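# Turn reversed plates around in their own nests

## Task

Among the three plates, some sit reversed (rotated end for end). Rotate each reversed one so that all three finish lying flat within the locators of the nest each started in, with well A1 in the corner labelled A1. A plate only counts if it stays correct without the robot holding it. At the end, open the gripper and move the arm away.

## Robot and tools

Robot: two xArm7 arms, left_arm and right_arm, each with a two-finger gripper. left_arm sits on the +y side. Both share one scene frame: origin on the table top between the arms, +x out over the table, +z up. Base positions: left_arm at (-0.047, +0.296, 0) m, right_arm at (-0.040, -0.316, 0) m, each turned slightly about z. The names left and right refer to the arms, not to image sides.

Workspace: nests N1, N2, N3 and RD form an arc in front of the arms, in clockwise order seen from above. RG is a raised nest between the arms, used to put a plate down and take a new grip. A fixed bar-code scanner beside RD is always on. A plate set flat in RD with a clear view reports an ID if correctly oriented, no_read if reversed. On a plate, well A1 lies at the labelled short end, in the corner opposite the labelled long side. Either arm may be parked out of the way.

Gripper: fingers project sideways from the wrist flange; they are level when the flange points straight down, and wrist roll swings them around. Fingers point along the gripper's +x and close along its y. The reported hand position is the point between the pads, about 2 cm short of the tips. Pad gap runs from 0.071 m (closed) to 0.150 m (open).

Tool execute_actions: argument actions, a list holding one action (an empty list just returns state and images). An action may have rows, steps and until.
- rows: 1 to 15 rows, each row applied for one control step of 1/30 s. Every row has 16 numbers, each within [-1, 1], covering both arms even if only one moves: left_arm waist, shoulder, upper arm roll, elbow, forearm roll, wrist pitch, wrist roll, opening; then the same eight for right_arm.
- Joint numbers are offsets, not poses: each is measured from that joint's angle at the start of the action (the last angles reported), not from the previous row. Scale: 1.0 equals 2.036 rad. Stated joint ranges in rad: waist -6.283 to 6.283, shoulder -2.059 to 2.094, upper arm roll -6.283 to 6.283, elbow -0.192 to 3.927, forearm roll -6.283 to 6.283, wrist pitch -1.693 to 3.142, wrist roll -6.283 to 6.283. Requests more than 0.010 rad beyond a range are refused; a joint asked past its true end is clipped there, shown by 'joint sent to its limit'.
- Opening is absolute: +1 fully open, -1 closed. Closing from full open takes at least about 0.4 s.
- steps: integer 1 to 450, at least the number of rows, default 15. After the rows, arms keep heading to the last row's targets; give long moves enough steps. A cut-short move may not finish on its own, so send the remainder next call.
- until: stops the action early when all listed conditions hold, e.g. {"scanner": {"code": "c56"}} or {"scanner": {"reads": [">=", 1]}}. Numbers need a comparison (=, !=, <, <=, >, >=). It does not halt the arms. Any unknown name or out-of-range value rejects the whole call.

Motion limits: each joint target moves at most 3.14 rad/s with a short ramp, joints of one arm arrive together, a target stays within 0.623 rad of the measured angle, and targets that would move the gripper more than 70 mm from its measured position are scaled back. Large moves may need several calls.

Results: state line per arm with end_effector_position (m), end_effector_quat_wxyz and velocities; printed position can be off, more at long reach. Joint positions / Joint velocities list seven joints (rad, rad/s) plus pad gap (m). grip_measured is the measured opening on the command scale, each gripper off by up to about 1 mm. Scanner code (lower-case ID such as e01, or no_read; never wrong) and reads (count of no_read-to-ID changes). 'joint command not followed' means the clearance check altered or blocked targets; that arm drops its target and rests. If an arm strays too far from its target, both arms drop their targets.

Holding: command an opening at least about 0.04 below grip_measured. Finger force is about 20 N per pad, weaker on some; fast closing can squeeze harder and may spring open.

Tool zoom_image: camera (cam_left_wrist or cam_right_wrist, each 504x504) and region [x0, y0, x1, y1] in pixels from the top-left, at most 504 by 504. Gives a finer view of the latest image.

Tool read_manual: optional section, only "licences"; returns URDF licence text, no motion.

Tool finished_scene: scene (integer, the current scene's number). Irreversible; call only once the plates are correct, released and the arm is clear. Its result reports success and the next task if any. Replying without a tool call ends everything.

Avoid: dropping plates or knocking anything off the table (ends the scene), arms striking or pressing each other, hard pushes or slams. Contact torque reaching a joint's load limit (waist and shoulder 44, upper arm roll, elbow, forearm roll 26.4, wrist pitch and wrist roll 17.6 N m, load included) stops that arm, backs it off and holds it 10 s. Holding loads heats motors: MOTOR HOT warns from 65 °C, and at 80 °C an OVER-TEMPERATURE FAULT brakes the arm until cool. The robot holds its last command while you think. Occasional brief tugs on held parts or pushes on loose objects may occur.

Each tool is called after "Request:" by a JSON object that holds its "api" and its "payload", one argument or row to a line.

## Session

Request:
{"api": "execute_actions", "payload": {
  "actions": []
}}

Scene clock: 0.00 s.
left_arm: end_effector_position=(+0.0866, +0.2964, +0.1329) grip_measured=+1.00 end_effector_quat_wxyz=(+0.538, +0.126, +0.247, +0.796) end_effector_velocity=(+0.000, -0.000, +0.000) end_effector_angular_velocity=(-0.000, -0.000, +0.001) | right_arm: end_effector_position=(+0.2915, -0.8211, +0.3476) grip_measured=+1.00 end_effector_quat_wxyz=(+0.653, +0.101, +0.076, -0.747) end_effector_velocity=(+0.000, -0.000, +0.000) end_effector_angular_velocity=(-0.001, -0.001, +0.002)
Joint positions: left_arm=[ 0.184 -0.27  -0.497  0.276 -0.692  1.011 -1.859  0.15 ] | right_arm=[-0.782  0.164  0.108  1.486  0.186  1.478  0.825  0.15 ]
Joint velocities: left_arm=[ 0.001 -0.    -0.     0.    -0.001 -0.    -0.     0.   ] | right_arm=[-0.    -0.     0.     0.    -0.    -0.    -0.002  0.   ]
scanner: code=no_read reads=0

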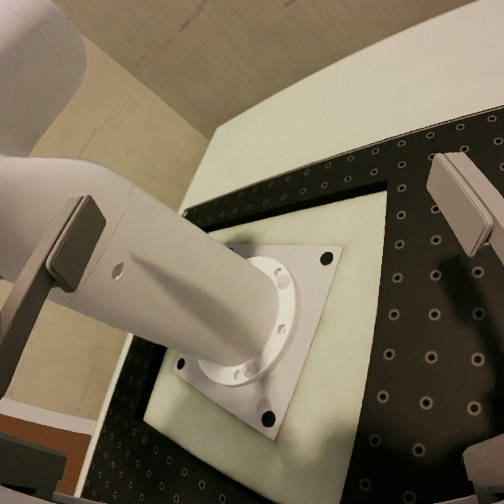

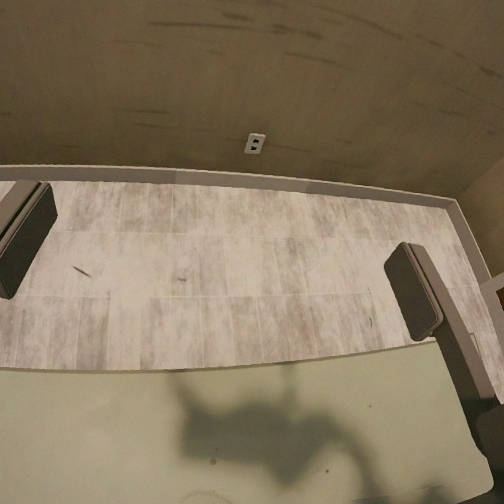

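Request:
{"api": "execute_actions", "payload": {
  "actions": [
    {"rows": [[-0.0904,-0.2112,0.2441,0.3065,0.3399,0.5349,0.9131,1,0.5462,-0.4244,-0.0530,-0.2878,-0.0914,0.3055,-0.4052,1]], "steps": 40}
  ]
}}

Scene clock: 31.83 s.
left_arm: end_effector_position=(+0.2680, +0.2495, +0.3750) grip_measured=+1.00 end_effector_quat_wxyz=(+0.967, +0.023, +0.247, -0.063) end_effector_velocity=(-0.010, -0.046, +0.005) end_effector_angular_velocity=(-0.161, +0.026, -0.303) | right_arm: end_effector_position=(+0.3264, -0.3433, +0.3814) grip_measured=+1.00 end_effector_quat_wxyz=(+0.970, -0.001, +0.229, -0.081) end_effector_velocity=(-0.168, +0.344, -0.011) end_effector_angular_velocity=(+0.152, +0.135, +1.253)
Joint positions: left_arm=[-0.    -0.698 -0.001  0.898 -0.001  2.098 -0.027  0.15 ] | right_arm=[ 0.119 -0.563  0.016  0.985  0.027  2.01   0.128  0.15 ]
Joint velocities: left_arm=[-0.002 -0.008  0.009  0.013  0.012  0.022  0.352  0.   ] | right_arm=[ 0.844 -0.549 -0.063 -0.339 -0.108  0.36  -0.51   0.   ]
scanner: code=no_read reads=0

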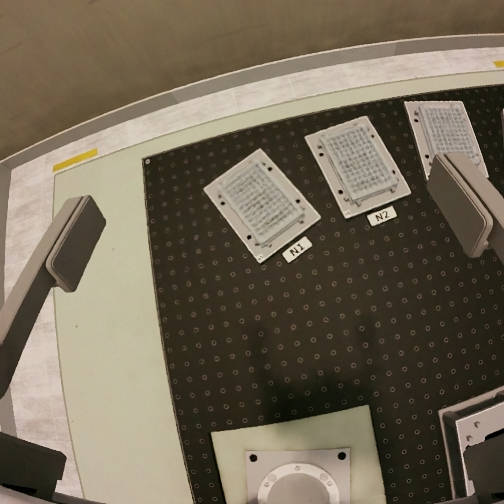

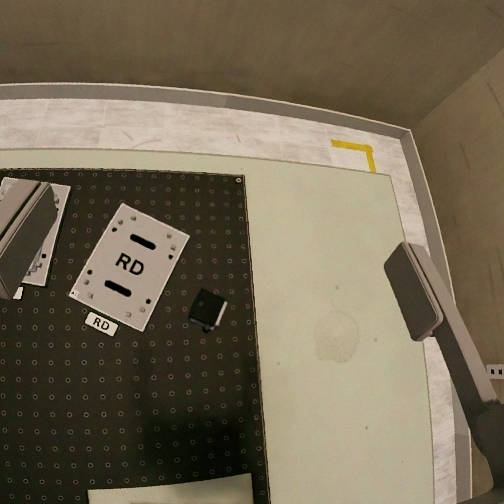

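Request:
{"api": "execute_actions", "payload": {
  "actions": []
}}

Request:
{"api": "zoom_image", "payload": {
  "camera": "cam_left_wrist",
  "region": [190, 90, 504, 280]
}}

Scene clock: 33.73 s.
left_arm: end_effector_position=(+0.2672, +0.2461, +0.3761) grip_measured=+1.00 end_effector_quat_wxyz=(+0.966, +0.019, +0.247, -0.075) end_effector_velocity=(+0.000, +0.001, +0.000) end_effector_angular_velocity=(-0.000, -0.000, +0.002) | right_arm: end_effector_position=(+0.2971, -0.2942, +0.3787) grip_measured=+1.00 end_effector_quat_wxyz=(+0.971, -0.012, +0.240, +0.014) end_effector_velocity=(+0.000, +0.000, +0.000) end_effector_angular_velocity=(-0.000, -0.001, +0.000)
Joint positions: left_arm=[-0.   -0.7  -0.    0.9   0.    2.1   0.    0.15] | right_arm=[ 0.248 -0.646  0.006  0.933  0.01   2.065  0.05   0.15 ]
Joint velocities: left_arm=[ 0.001 -0.     0.001 -0.     0.     0.     0.     0.   ] | right_arm=[ 0.    -0.     0.     0.001  0.    -0.     0.     0.   ]
scanner: code=no_read reads=0

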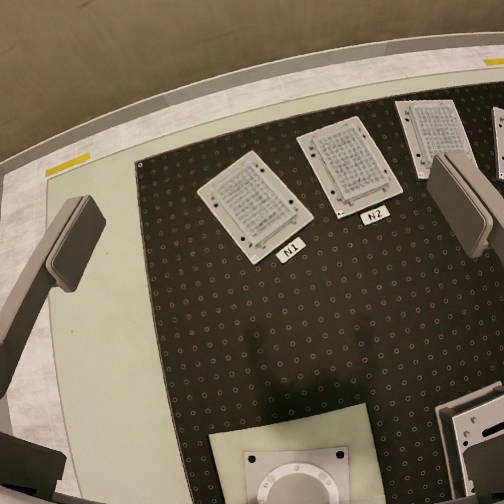

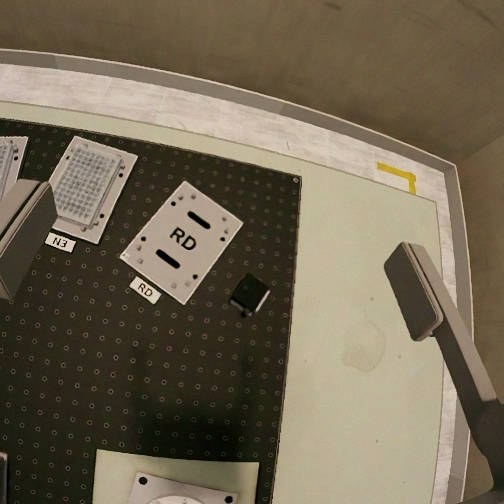

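Region (190, 90, 504, 280) of cam_left_wrist's 504x504 image, scaled by 1.605, with more detail than that image has; it fills the top 305 rows of this view, and the rest is white.

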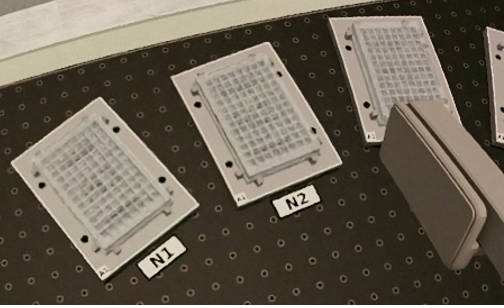

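Request:
{"api": "zoom_image", "payload": {
  "camera": "cam_left_wrist",
  "region": [190, 145, 320, 275]
}}

Request:
{"api": "zoom_image", "payload": {
  "camera": "cam_left_wrist",
  "region": [290, 105, 410, 225]
}}

Request:
{"api": "zoom_image", "payload": {
  "camera": "cam_right_wrist",
  "region": [20, 125, 150, 255]
}}

Region (190, 145, 320, 275) of cam_left_wrist's 504x504 image, scaled by 3.877, with more detail than that image has.

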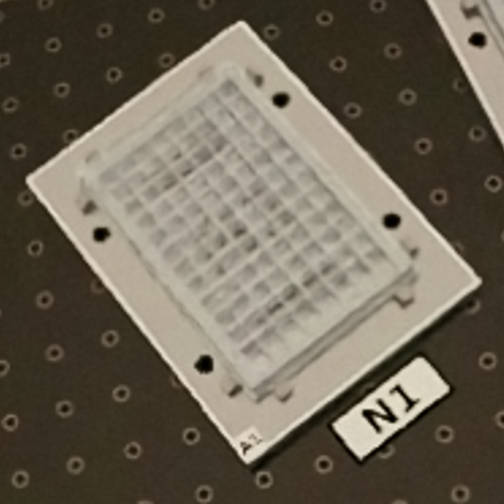

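Region (290, 105, 410, 225) of cam_left_wrist's 504x504 image, scaled by 4.200, with more detail than that image has.

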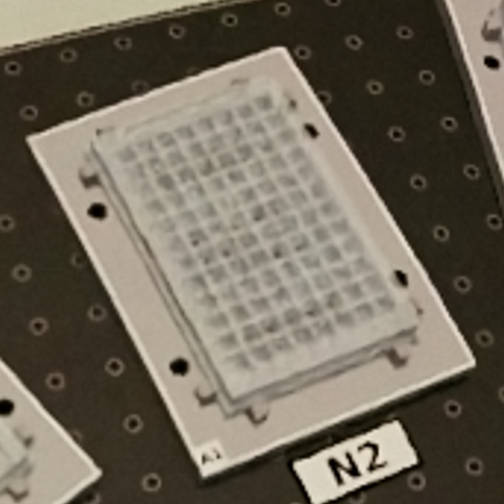

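Region (20, 125, 150, 255) of cam_right_wrist's 504x504 image, scaled by 3.877, with more detail than that image has.

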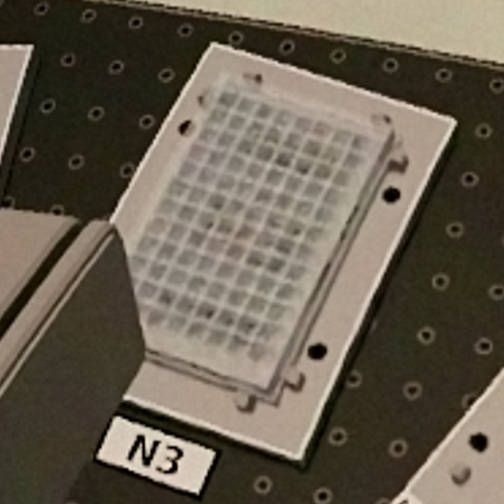

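Request:
{"api": "zoom_image", "payload": {
  "camera": "cam_left_wrist",
  "region": [130, 230, 400, 504]
}}

Request:
{"api": "zoom_image", "payload": {
  "camera": "cam_left_wrist",
  "region": [300, 200, 504, 504]
}}

Region (130, 230, 400, 504) of cam_left_wrist's 504x504 image, scaled by 1.839, with more detail than that image has; it fills the left 497 columns of this view, and the rest is white.

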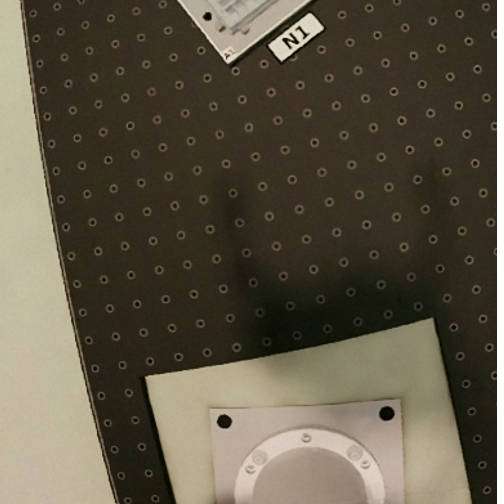

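Region (300, 200, 504, 504) of cam_left_wrist's 504x504 image, scaled by 1.658, with more detail than that image has; it fills the left 338 columns of this view, and the rest is white.

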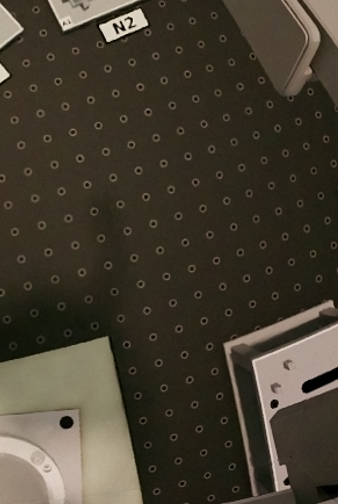

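Request:
{"api": "execute_actions", "payload": {
  "actions": [
    {"rows": [[-0.1457,0.1719,0,-0.0982,0,-0.6876,-0.4386,1,0.2518,0.1900,-0.003,-0.09,-0.005,-0.64,0.1898,1]], "steps": 27}
  ]
}}

Scene clock: 112.50 s.
left_arm: end_effector_position=(+0.4461, +0.1846, +0.3749) grip_measured=+1.00 end_effector_quat_wxyz=(+0.963, -0.102, -0.129, +0.213) end_effector_velocity=(+0.014, -0.009, +0.031) end_effector_angular_velocity=(-0.130, -0.209, +0.054) | right_arm: end_effector_position=(+0.4456, -0.0846, +0.3422) grip_measured=+1.00 end_effector_quat_wxyz=(+0.995, +0.033, -0.062, +0.071) end_effector_velocity=(+0.069, +0.217, +0.145) end_effector_angular_velocity=(+0.622, -0.953, +0.102)
Joint positions: left_arm=[-0.295 -0.352 -0.     0.702  0.     0.724 -0.887  0.15 ] | right_arm=[ 0.73  -0.282  0.001  0.761  0.001  0.904  0.414  0.15 ]
Joint velocities: left_arm=[-0.019  0.027  0.002 -0.027 -0.001 -0.299 -0.076  0.   ] | right_arm=[ 0.33   0.251  0.009 -0.118 -0.007 -1.507  0.242  0.   ]
scanner: code=no_read reads=0

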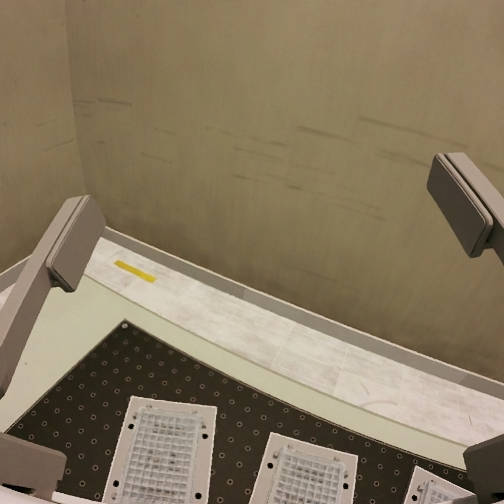

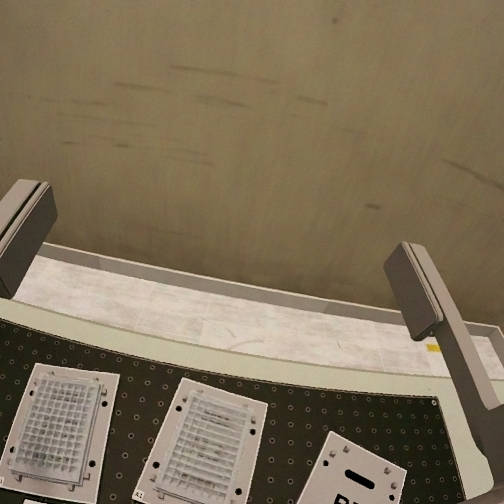

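Request:
{"api": "execute_actions", "payload": {
  "actions": [
    {"rows": [[-0.0008,0.2517,0,-0.2095,0,-0.2991,-0.003,1,0.0151,0.2571,-0.0005,-0.1645,-0.0005,-0.3533,0.011,1]], "steps": 30}
  ]
}}

Scene clock: 117.40 s.
left_arm: end_effector_position=(+0.3509, +0.2306, +0.0726) grip_measured=+1.00 end_effector_quat_wxyz=(+0.976, -0.001, -0.001, +0.218) end_effector_velocity=(-0.014, +0.006, -0.019) end_effector_angular_velocity=(-0.005, -0.010, -0.003) | right_arm: end_effector_position=(+0.3889, -0.1068, +0.0724) grip_measured=+1.00 end_effector_quat_wxyz=(+0.997, +0.001, -0.002, +0.075) end_effector_velocity=(-0.000, -0.000, -0.003) end_effector_angular_velocity=(+0.011, -0.017, +0.000)
Joint positions: left_arm=[-0.297  0.153 -0.     0.28   0.     0.124 -0.893  0.15 ] | right_arm=[ 0.761  0.237 -0.     0.429 -0.     0.188  0.436  0.15 ]
Joint velocities: left_arm=[ 0.     0.072 -0.001 -0.042  0.001 -0.125  0.001  0.   ] | right_arm=[-0.     0.023 -0.    -0.007 -0.    -0.051 -0.     0.   ]
scanner: code=no_read reads=0

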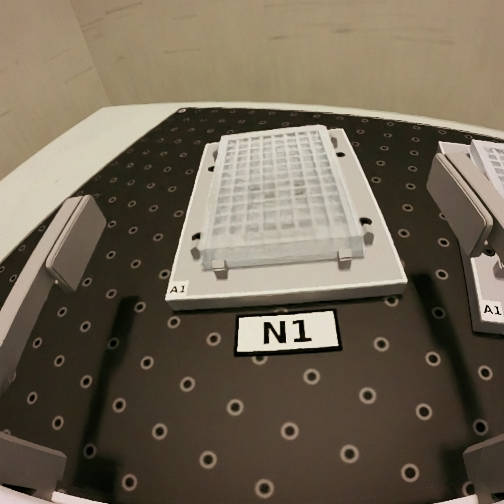

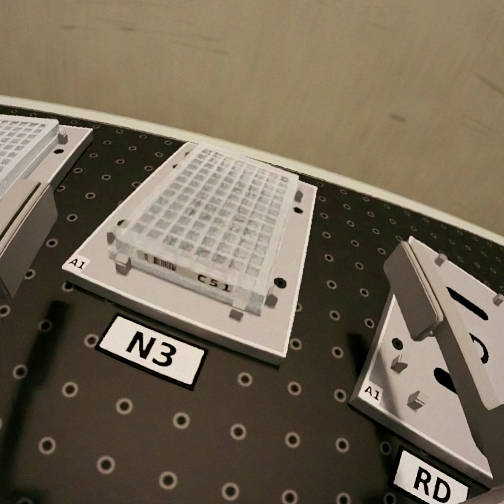

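Request:
{"api": "zoom_image", "payload": {
  "camera": "cam_right_wrist",
  "region": [0, 100, 120, 220]
}}

Request:
{"api": "zoom_image", "payload": {
  "camera": "cam_left_wrist",
  "region": [150, 110, 420, 330]
}}

Request:
{"api": "zoom_image", "payload": {
  "camera": "cam_right_wrist",
  "region": [60, 130, 330, 370]
}}

Region (0, 100, 120, 220) of cam_right_wrist's 504x504 image, scaled by 4.200, with more detail than that image has.

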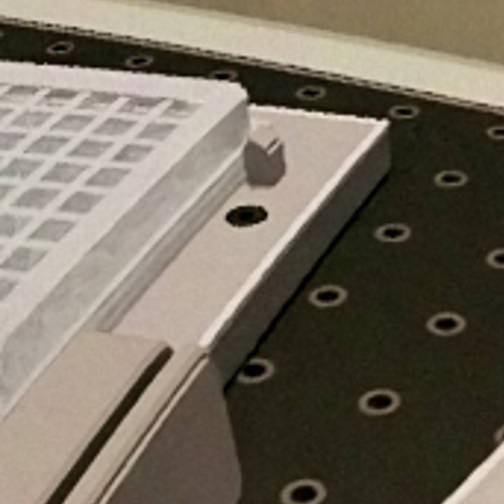

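Region (150, 110, 420, 330) of cam_left_wrist's 504x504 image, scaled by 1.867, with more detail than that image has; it fills the top 411 rows of this view, and the rest is white.

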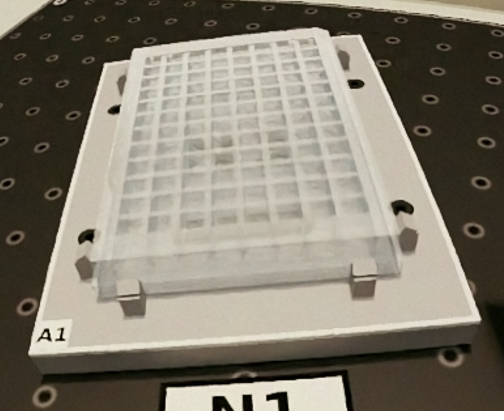

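Region (60, 130, 330, 370) of cam_right_wrist's 504x504 image, scaled by 1.867, with more detail than that image has.

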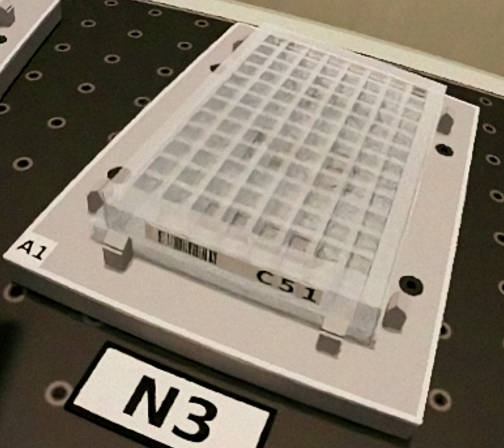

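Request:
{"api": "execute_actions", "payload": {
  "actions": [
    {"rows": [[0.0973,0.0691,0,0.1034,0,0.0357,0.0972,1,0,0,0,0,0,0,-0.221,1]], "steps": 18}
  ]
}}

Scene clock: 174.67 s.
left_arm: end_effector_position=(+0.4291, +0.2690, +0.0649) grip_measured=+1.00 end_effector_quat_wxyz=(+0.976, +0.000, +0.000, +0.218) end_effector_velocity=(+0.005, +0.004, +0.001) end_effector_angular_velocity=(-0.000, -0.005, +0.003) | right_arm: end_effector_position=(+0.3648, -0.0455, +0.0725) grip_measured=+1.00 end_effector_quat_wxyz=(+0.956, +0.000, -0.002, +0.294) end_effector_velocity=(-0.002, +0.004, +0.001) end_effector_angular_velocity=(+0.001, -0.002, +0.028)
Joint positions: left_arm=[-0.1    0.293 -0.001  0.489  0.     0.197 -0.696  0.15 ] | right_arm=[ 0.761  0.237 -0.     0.429 -0.     0.188 -0.011  0.15 ]
Joint velocities: left_arm=[ 0.009  0.005  0.004  0.013 -0.     0.004  0.009  0.   ] | right_arm=[-0.    -0.    -0.     0.001 -0.    -0.    -0.028  0.   ]
scanner: code=no_read reads=0

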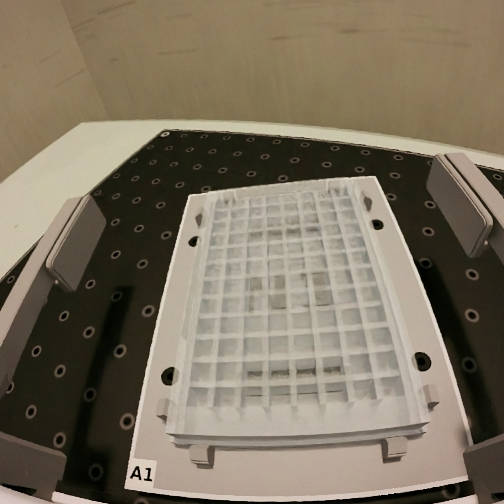

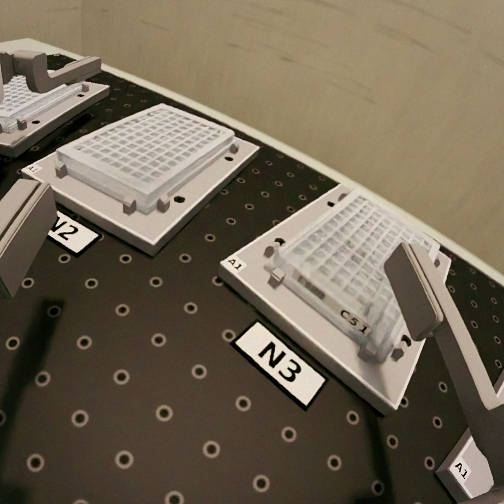

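Request:
{"api": "zoom_image", "payload": {
  "camera": "cam_right_wrist",
  "region": [0, 30, 270, 260]
}}

Region (0, 30, 270, 260) of cam_right_wrist's 504x504 image, scaled by 1.867, with more detail than that image has; it fills the top 429 rows of this view, and the rest is white.

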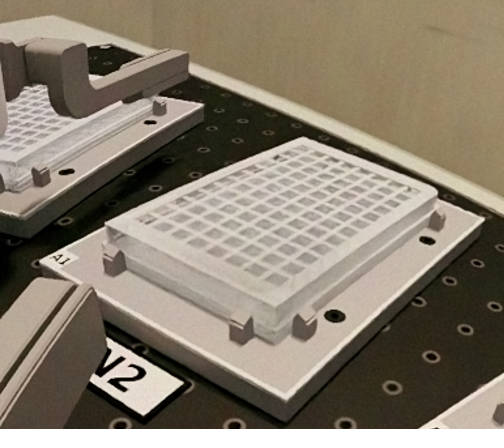

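Request:
{"api": "zoom_image", "payload": {
  "camera": "cam_left_wrist",
  "region": [0, 130, 252, 382]
}}

Request:
{"api": "zoom_image", "payload": {
  "camera": "cam_left_wrist",
  "region": [252, 130, 504, 382]
}}

Region (0, 130, 252, 382) of cam_left_wrist's 504x504 image, scaled by 2.000, with more detail than that image has.

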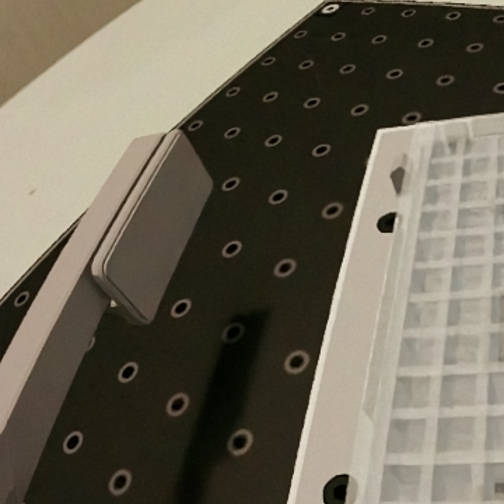

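Region (252, 130, 504, 382) of cam_left_wrist's 504x504 image, scaled by 2.000, with more detail than that image has.

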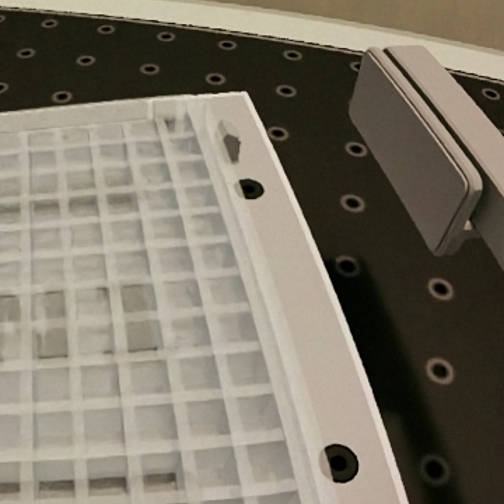

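Request:
{"api": "execute_actions", "payload": {
  "actions": [
    {"rows": [[-0.0037,0.0472,0.0005,0.0143,0,-0.0334,0.006,0,0,0,0,0,0,0,-0.098,1]], "steps": 15}
  ]
}}

Scene clock: 219.73 s.
left_arm: end_effector_position=(+0.4330, +0.2634, +0.0425) grip_measured=+0.00 end_effector_quat_wxyz=(+0.978, -0.000, -0.000, +0.209) end_effector_velocity=(-0.001, -0.001, -0.002) end_effector_angular_velocity=(+0.000, +0.001, -0.002) | right_arm: end_effector_position=(+0.3461, -0.0230, +0.0724) grip_measured=+1.00 end_effector_quat_wxyz=(+0.922, +0.000, -0.002, +0.387) end_effector_velocity=(-0.002, +0.002, -0.000) end_effector_angular_velocity=(-0.000, +0.000, +0.021)
Joint positions: left_arm=[-0.107  0.388  0.     0.518  0.     0.129 -0.684  0.111] | right_arm=[ 0.761  0.237 -0.     0.429 -0.     0.188 -0.209  0.15 ]
Joint velocities: left_arm=[-0.001  0.006 -0.     0.    -0.001 -0.005  0.001 -0.   ] | right_arm=[-0.     0.     0.     0.     0.     0.001 -0.021  0.   ]
scanner: code=no_read reads=0

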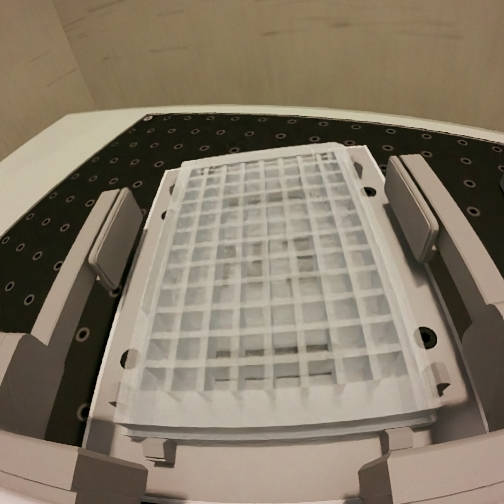

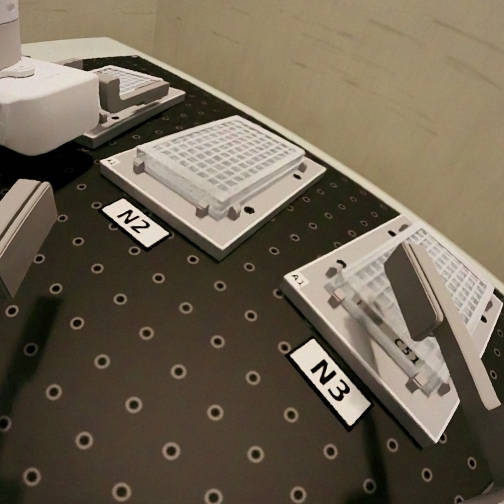

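Request:
{"api": "zoom_image", "payload": {
  "camera": "cam_left_wrist",
  "region": [60, 130, 270, 400]
}}

Request:
{"api": "zoom_image", "payload": {
  "camera": "cam_left_wrist",
  "region": [270, 130, 480, 400]
}}

Request:
{"api": "zoom_image", "payload": {
  "camera": "cam_right_wrist",
  "region": [60, 50, 200, 160]
}}

Region (60, 130, 270, 400) of cam_left_wrist's 504x504 image, scaled by 1.867, with more detail than that image has.

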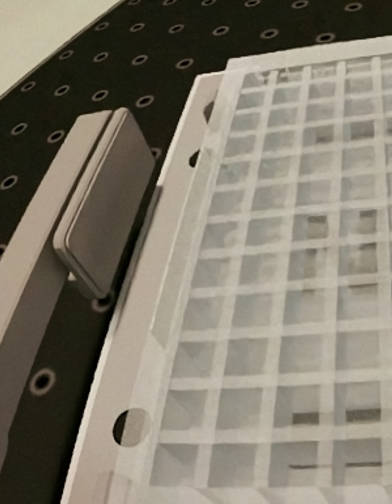

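Region (270, 130, 480, 400) of cam_left_wrist's 504x504 image, scaled by 1.867, with more detail than that image has.

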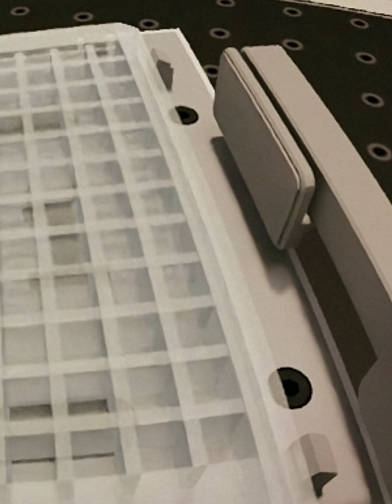

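Region (60, 50, 200, 160) of cam_right_wrist's 504x504 image, scaled by 3.600, with more detail than that image has; it fills the top 396 rows of this view, and the rest is white.

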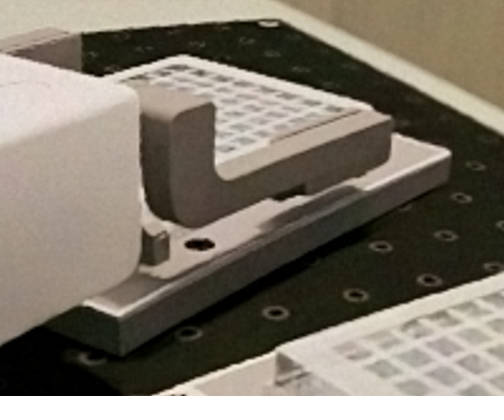

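Request:
{"api": "execute_actions", "payload": {
  "actions": [
    {"rows": [[0,0.01125,0,0.0026,0,-0.0082,0,-0.15,0,0,0,0,0,0,0,1],[0,0.01125,0,0.0026,0,-0.0082,0,-0.25,0,0,0,0,0,0,0,1],[0,0.01125,0,0.0026,0,-0.0082,0,-0.35,0,0,0,0,0,0,0,1],[0,0.01125,0,0.0026,0,-0.0082,0,-0.45,0,0,0,0,0,0,0,1]], "steps": 12}
  ]
}}

Request:
{"api": "zoom_image", "payload": {
  "camera": "cam_left_wrist",
  "region": [60, 130, 270, 400]
}}

Request:
{"api": "zoom_image", "payload": {
  "camera": "cam_left_wrist",
  "region": [270, 130, 480, 400]
}}

Request:
{"api": "zoom_image", "payload": {
  "camera": "cam_right_wrist",
  "region": [60, 50, 200, 160]
}}

Scene clock: 248.00 s.
left_arm: end_effector_position=(+0.4328, +0.2635, +0.0367) grip_measured=-0.45 end_effector_quat_wxyz=(+0.978, +0.000, -0.000, +0.209) end_effector_velocity=(+0.000, +0.000, -0.000) end_effector_angular_velocity=(-0.000, -0.002, +0.000) | right_arm: end_effector_position=(+0.3461, -0.0230, +0.0724) grip_measured=+1.00 end_effector_quat_wxyz=(+0.922, +0.000, -0.002, +0.387) end_effector_velocity=(+0.000, -0.000, +0.000) end_effector_angular_velocity=(-0.000, -0.000, -0.001)
Joint positions: left_arm=[-0.107  0.411  0.     0.524  0.     0.113 -0.684  0.093] | right_arm=[ 0.761  0.237 -0.     0.429 -0.     0.188 -0.209  0.15 ]
Joint velocities: left_arm=[ 0.     0.003  0.001  0.001  0.001 -0.004 -0.    -0.   ] | right_arm=[ 0.     0.    -0.     0.001  0.     0.001  0.     0.   ]
scanner: code=no_read reads=0

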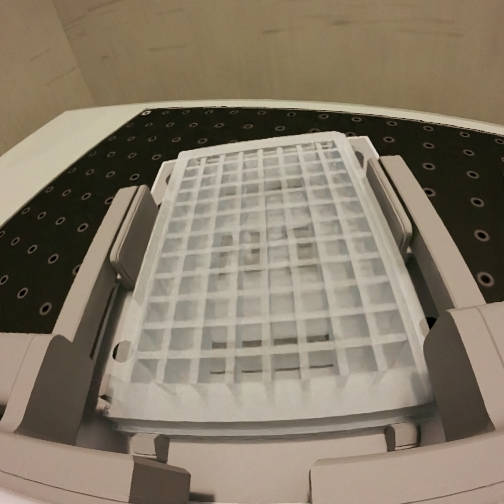

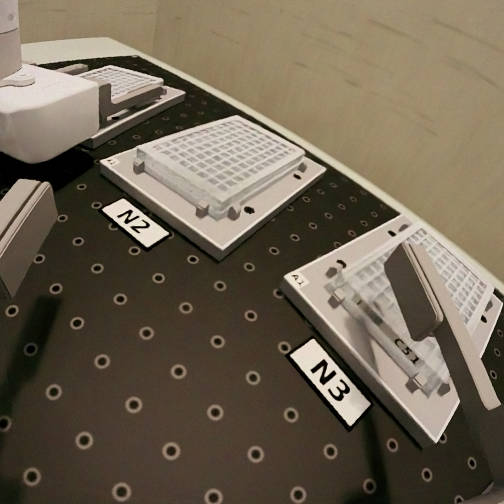

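Region (60, 130, 270, 400) of cam_left_wrist's 504x504 image, scaled by 1.867, with more detail than that image has.

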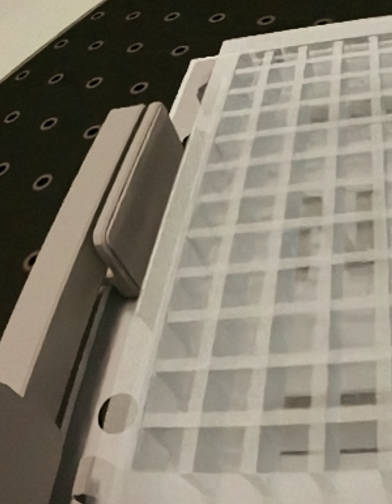

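Region (270, 130, 480, 400) of cam_left_wrist's 504x504 image, scaled by 1.867, with more detail than that image has.

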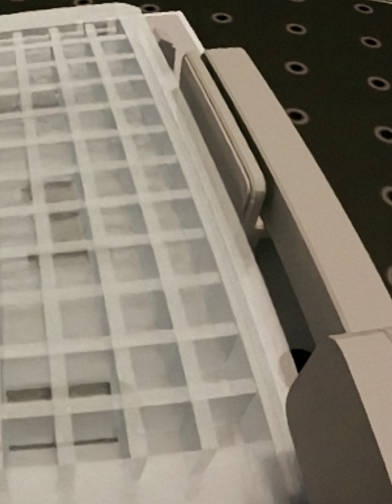

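Region (60, 50, 200, 160) of cam_right_wrist's 504x504 image, scaled by 3.600, with more detail than that image has; it fills the top 396 rows of this view, and the rest is white.

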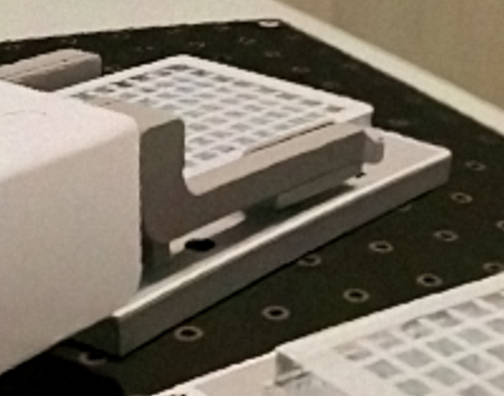

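Request:
{"api": "execute_actions", "payload": {
  "actions": [
    {"rows": [[-0.0011,-0.00155,0,0.0005,0,0.002,0.0038,-0.45,0,0,0,0,0,0,0,1],[-0.0011,-0.00155,0,0.0005,0,0.002,0.0038,-0.45,0,0,0,0,0,0,0,1],[-0.0011,-0.00155,0,0.0005,0,0.002,0.0038,-0.45,0,0,0,0,0,0,0,1],[-0.0011,-0.00155,0,0.0005,0,0.002,0.0038,-0.48,0,0,0,0,0,0,0,1],[-0.0011,-0.00155,0,0.0005,0,0.002,0.0038,-0.51,0,0,0,0,0,0,0,1],[-0.0011,-0.00155,0,0.0005,0,0.002,0.0038,-0.54,0,0,0,0,0,0,0,1],[-0.0011,-0.00155,0,0.0005,0,0.002,0.0038,-0.57,0,0,0,0,0,0,0,1]], "steps": 11}
  ]
}}

Request:
{"api": "zoom_image", "payload": {
  "camera": "cam_left_wrist",
  "region": [90, 130, 450, 330]
}}

Scene clock: 265.50 s.
left_arm: end_effector_position=(+0.4337, +0.2613, +0.0376) grip_measured=-0.57 end_effector_quat_wxyz=(+0.979, +0.000, -0.000, +0.204) end_effector_velocity=(+0.000, +0.000, +0.000) end_effector_angular_velocity=(+0.000, +0.000, -0.001) | right_arm: end_effector_position=(+0.3461, -0.0230, +0.0724) grip_measured=+1.00 end_effector_quat_wxyz=(+0.922, +0.000, -0.002, +0.387) end_effector_velocity=(-0.000, +0.000, -0.000) end_effector_angular_velocity=(-0.000, +0.000, +0.001)
Joint positions: left_arm=[-0.11   0.408  0.     0.524  0.     0.117 -0.676  0.088] | right_arm=[ 0.761  0.237 -0.     0.429 -0.     0.188 -0.209  0.15 ]
Joint velocities: left_arm=[ 0.001 -0.001  0.001  0.    -0.001  0.001  0.003 -0.002] | right_arm=[ 0.    -0.     0.    -0.001 -0.001 -0.001  0.001  0.   ]
scanner: code=no_read reads=0

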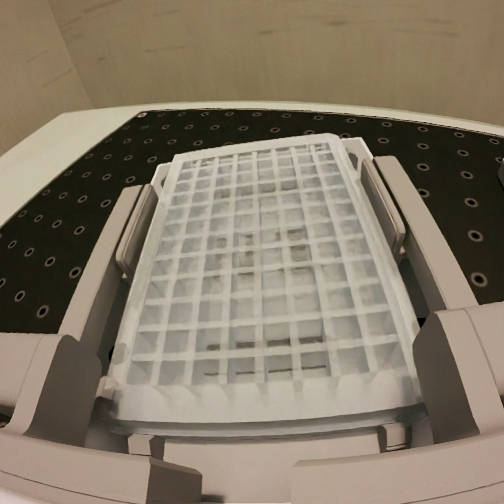

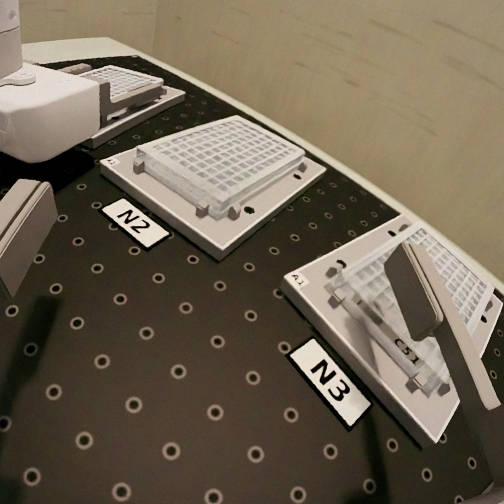

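Region (90, 130, 450, 330) of cam_left_wrist's 504x504 image, scaled by 1.400, with more detail than that image has.

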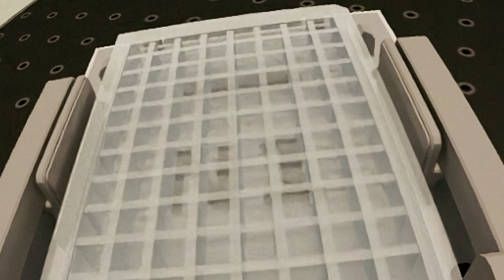

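Request:
{"api": "execute_actions", "payload": {
  "actions": [
    {"rows": [[0,0,0,0,0,0,0,-0.6,0,0,0,0,0,0,0,1],[0,0,0,0,0,0,0,-0.63,0,0,0,0,0,0,0,1],[0,0,0,0,0,0,0,-0.66,0,0,0,0,0,0,0,1],[0,0,0,0,0,0,0,-0.68,0,0,0,0,0,0,0,1],[0,0,0,0,0,0,0,-0.7,0,0,0,0,0,0,0,1],[0,0,0,0,0,0,0,-0.72,0,0,0,0,0,0,0,1],[0,0,0,0,0,0,0,-0.74,0,0,0,0,0,0,0,1],[0,0,0,0,0,0,0,-0.76,0,0,0,0,0,0,0,1],[0,0,0,0,0,0,0,-0.78,0,0,0,0,0,0,0,1],[0,0,0,0,0,0,0,-0.8,0,0,0,0,0,0,0,1]], "steps": 13}
  ]
}}

Scene clock: 269.40 s.
left_arm: end_effector_position=(+0.4337, +0.2612, +0.0377) grip_measured=-0.62 end_effector_quat_wxyz=(+0.979, -0.000, -0.000, +0.204) end_effector_velocity=(+0.000, -0.000, +0.000) end_effector_angular_velocity=(-0.000, -0.000, -0.000) | right_arm: end_effector_position=(+0.3461, -0.0230, +0.0724) grip_measured=+1.00 end_effector_quat_wxyz=(+0.922, +0.000, -0.002, +0.387) end_effector_velocity=(+0.000, -0.000, +0.000) end_effector_angular_velocity=(+0.000, -0.000, -0.002)
Joint positions: left_arm=[-0.11   0.407  0.     0.525  0.     0.117 -0.676  0.086] | right_arm=[ 0.761  0.237 -0.     0.429 -0.     0.188 -0.209  0.15 ]
Joint velocities: left_arm=[-0. -0. -0.  0.  0.  0. -0.  0.] | right_arm=[-0.    -0.     0.    -0.    -0.    -0.001  0.002  0.   ]
scanner: code=no_read reads=0

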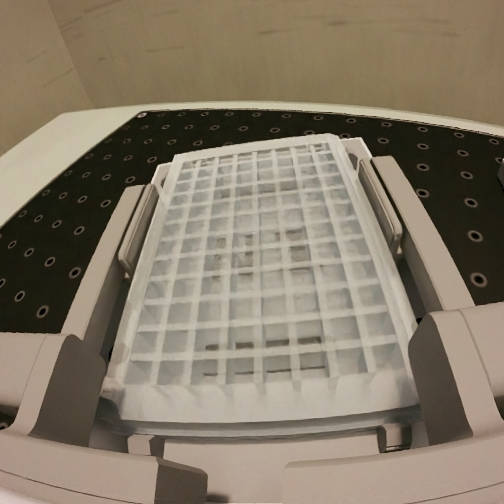

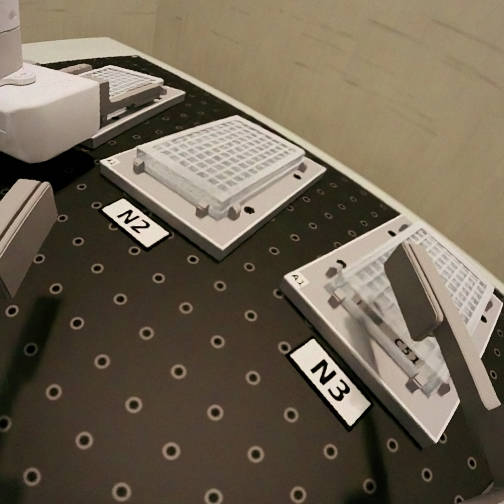

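Request:
{"api": "zoom_image", "payload": {
  "camera": "cam_left_wrist",
  "region": [90, 160, 210, 310]
}}

Request:
{"api": "zoom_image", "payload": {
  "camera": "cam_left_wrist",
  "region": [320, 130, 440, 280]
}}

Request:
{"api": "zoom_image", "payload": {
  "camera": "cam_right_wrist",
  "region": [90, 70, 190, 150]
}}

Request:
{"api": "zoom_image", "payload": {
  "camera": "cam_right_wrist",
  "region": [170, 160, 270, 240]
}}

Region (90, 160, 210, 310) of cam_left_wrist's 504x504 image, scaled by 3.360, with more detail than that image has; it fills the left 403 columns of this view, and the rest is white.

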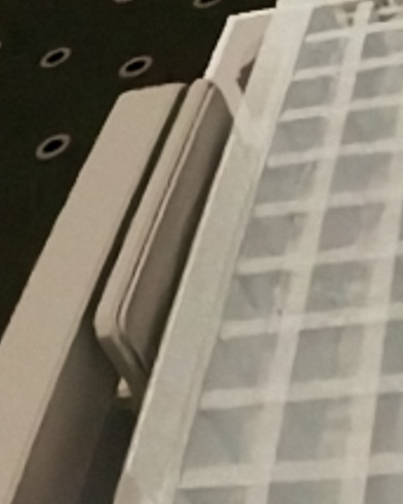

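Region (320, 130, 440, 280) of cam_left_wrist's 504x504 image, scaled by 3.360, with more detail than that image has; it fills the left 403 columns of this view, and the rest is white.

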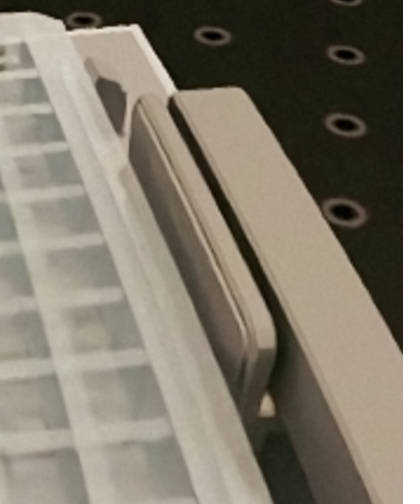

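Region (90, 70, 190, 150) of cam_right_wrist's 504x504 image, scaled by 5.040, with more detail than that image has; it fills the top 403 rows of this view, and the rest is white.

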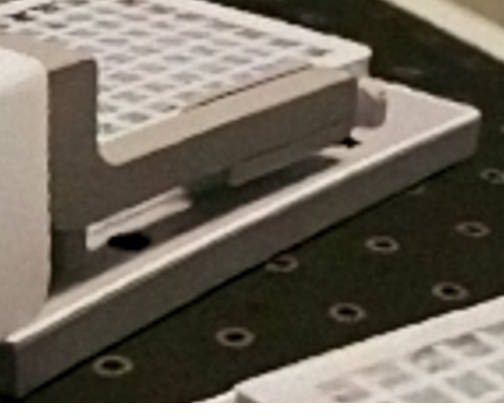

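Region (170, 160, 270, 240) of cam_right_wrist's 504x504 image, scaled by 5.040, with more detail than that image has; it fills the top 403 rows of this view, and the rest is white.

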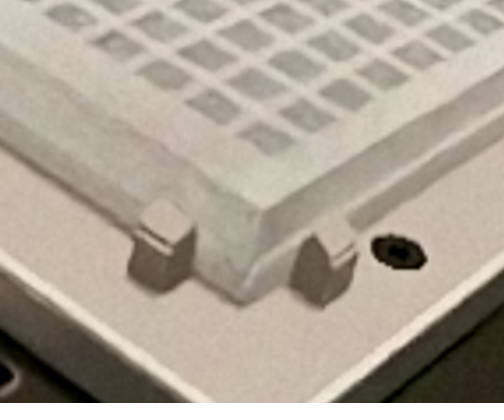

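Request:
{"api": "execute_actions", "payload": {
  "actions": [
    {"rows": [[0,0,0,0,0,0,0,-0.54,0,0,0,0,0,0,0,1],[0,0,0,0,0,0,0,-0.54,0,0,0,0,0,0,0,1],[0,0,0,0,0,0,0,-0.54,0,0,0,0,0,0,0,1],[0,-0.00586,0,-0.00148,0,0.00438,0,-0.54,0,0,0,0,0,0,0,1],[0,-0.00586,0,-0.00148,0,0.00438,0,-0.54,0,0,0,0,0,0,0,1],[0,-0.00586,0,-0.00148,0,0.00438,0,-0.54,0,0,0,0,0,0,0,1],[0,-0.00586,0,-0.00148,0,0.00438,0,-0.54,0,0,0,0,0,0,0,1],[0,-0.00586,0,-0.00148,0,0.00438,0,-0.54,0,0,0,0,0,0,0,1],[0,-0.00586,0,-0.00148,0,0.00438,0,-0.57,0,0,0,0,0,0,0,1],[0,-0.00586,0,-0.00148,0,0.00438,0,-0.60,0,0,0,0,0,0,0,1],[0,-0.00586,0,-0.00148,0,0.00438,0,-0.63,0,0,0,0,0,0,0,1],[0,-0.00586,0,-0.00148,0,0.00438,0,-0.66,0,0,0,0,0,0,0,1],[0,-0.00586,0,-0.00148,0,0.00438,0,-0.69,0,0,0,0,0,0,0,1],[0,-0.00586,0,-0.00148,0,0.00438,0,-0.73,0,0,0,0,0,0,0,1],[0,-0.00586,0,-0.00148,0,0.00438,0,-0.8,0,0,0,0,0,0,0,1]], "steps": 19}
  ]
}}

Request:
{"api": "zoom_image", "payload": {
  "camera": "cam_left_wrist",
  "region": [90, 130, 450, 330]
}}

Scene clock: 286.57 s.
left_arm: end_effector_position=(+0.4337, +0.2611, +0.0406) grip_measured=-0.64 end_effector_quat_wxyz=(+0.979, +0.000, -0.000, +0.204) end_effector_velocity=(+0.000, -0.001, +0.000) end_effector_angular_velocity=(-0.000, -0.000, -0.001) | right_arm: end_effector_position=(+0.3461, -0.0230, +0.0724) grip_measured=+1.00 end_effector_quat_wxyz=(+0.922, +0.000, -0.002, +0.387) end_effector_velocity=(-0.000, +0.000, -0.000) end_effector_angular_velocity=(-0.000, +0.000, +0.003)
Joint positions: left_arm=[-0.11   0.396  0.     0.522  0.     0.126 -0.676  0.085] | right_arm=[ 0.761  0.237 -0.     0.429 -0.     0.188 -0.209  0.15 ]
Joint velocities: left_arm=[-0.001 -0.001 -0.001  0.     0.     0.    -0.    -0.   ] | right_arm=[ 0.    -0.    -0.     0.    -0.001  0.    -0.002  0.   ]
scanner: code=no_read reads=0

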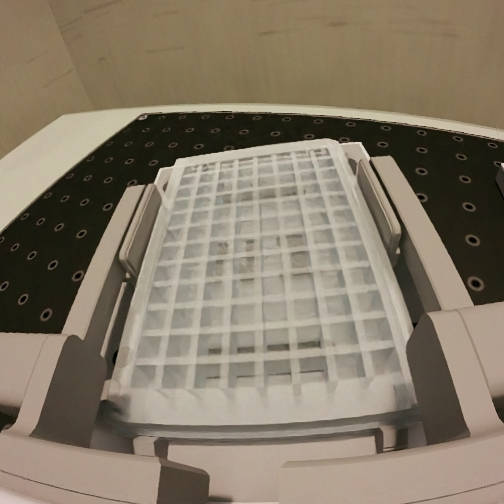

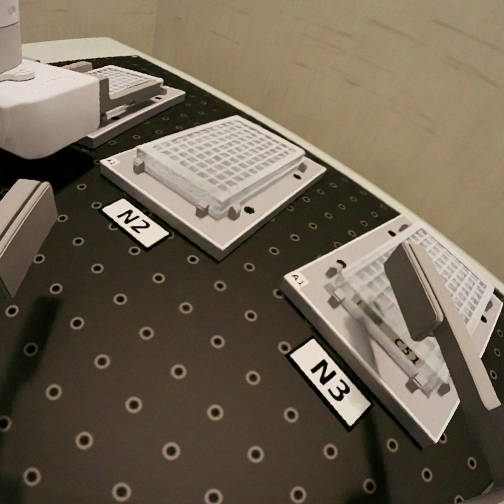

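Region (90, 130, 450, 330) of cam_left_wrist's 504x504 image, scaled by 1.400, with more detail than that image has.

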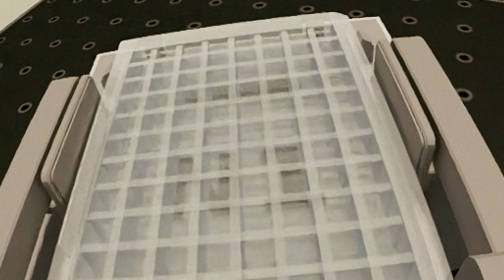

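Request:
{"api": "zoom_image", "payload": {
  "camera": "cam_left_wrist",
  "region": [90, 160, 210, 310]
}}

Request:
{"api": "zoom_image", "payload": {
  "camera": "cam_left_wrist",
  "region": [320, 130, 440, 280]
}}

Region (90, 160, 210, 310) of cam_left_wrist's 504x504 image, scaled by 3.360, with more detail than that image has; it fills the left 403 columns of this view, and the rest is white.

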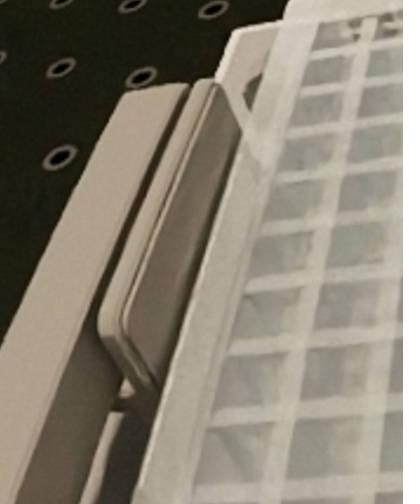

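Region (320, 130, 440, 280) of cam_left_wrist's 504x504 image, scaled by 3.360, with more detail than that image has; it fills the left 403 columns of this view, and the rest is white.

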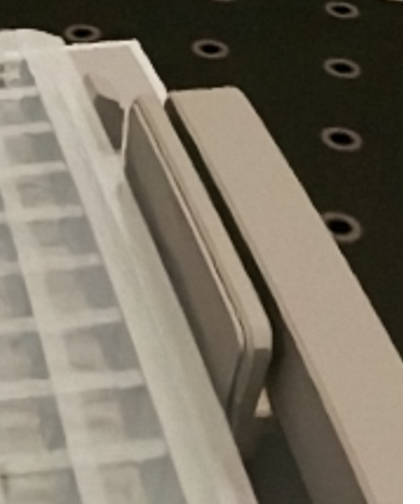

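Request:
{"api": "execute_actions", "payload": {
  "actions": [
    {"rows": [[-0.00106,0.00044,0,0.00104,0,0.0006,-0.00106,-0.8,0,0,0,0,0,0,0,1]], "steps": 8}
  ]
}}

Scene clock: 298.17 s.
left_arm: end_effector_position=(+0.4339, +0.2608, +0.0405) grip_measured=-0.64 end_effector_quat_wxyz=(+0.979, +0.000, -0.000, +0.204) end_effector_velocity=(+0.000, -0.000, +0.000) end_effector_angular_velocity=(+0.000, -0.001, +0.002) | right_arm: end_effector_position=(+0.3461, -0.0230, +0.0724) grip_measured=+1.00 end_effector_quat_wxyz=(+0.922, +0.000, -0.002, +0.387) end_effector_velocity=(+0.000, +0.000, +0.000) end_effector_angular_velocity=(+0.000, -0.000, -0.000)
Joint positions: left_arm=[-0.111  0.396  0.001  0.523  0.     0.127 -0.678  0.085] | right_arm=[ 0.761  0.237 -0.     0.429 -0.     0.188 -0.209  0.15 ]
Joint velocities: left_arm=[-0.002  0.     0.001  0.002 -0.001  0.001 -0.003  0.   ] | right_arm=[ 0.  0.  0.  0.  0. -0. -0.  0.]
scanner: code=no_read reads=0

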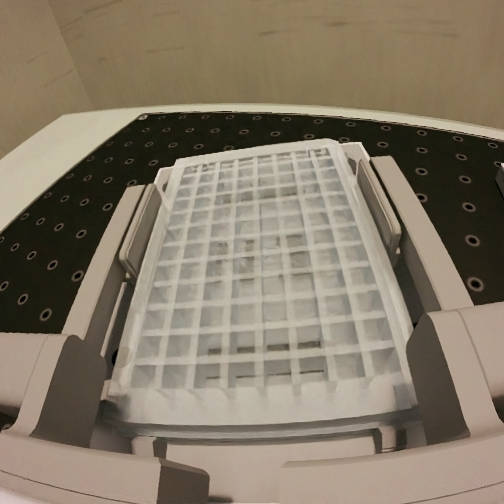

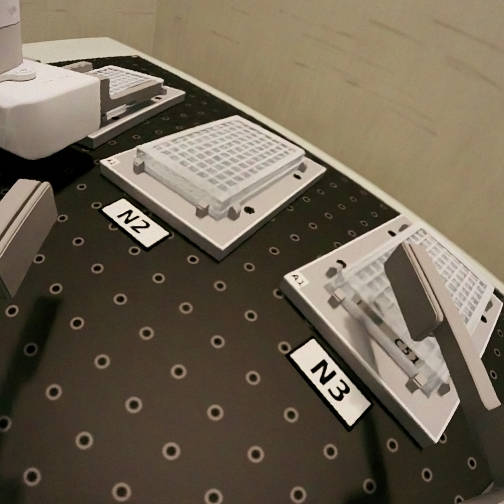

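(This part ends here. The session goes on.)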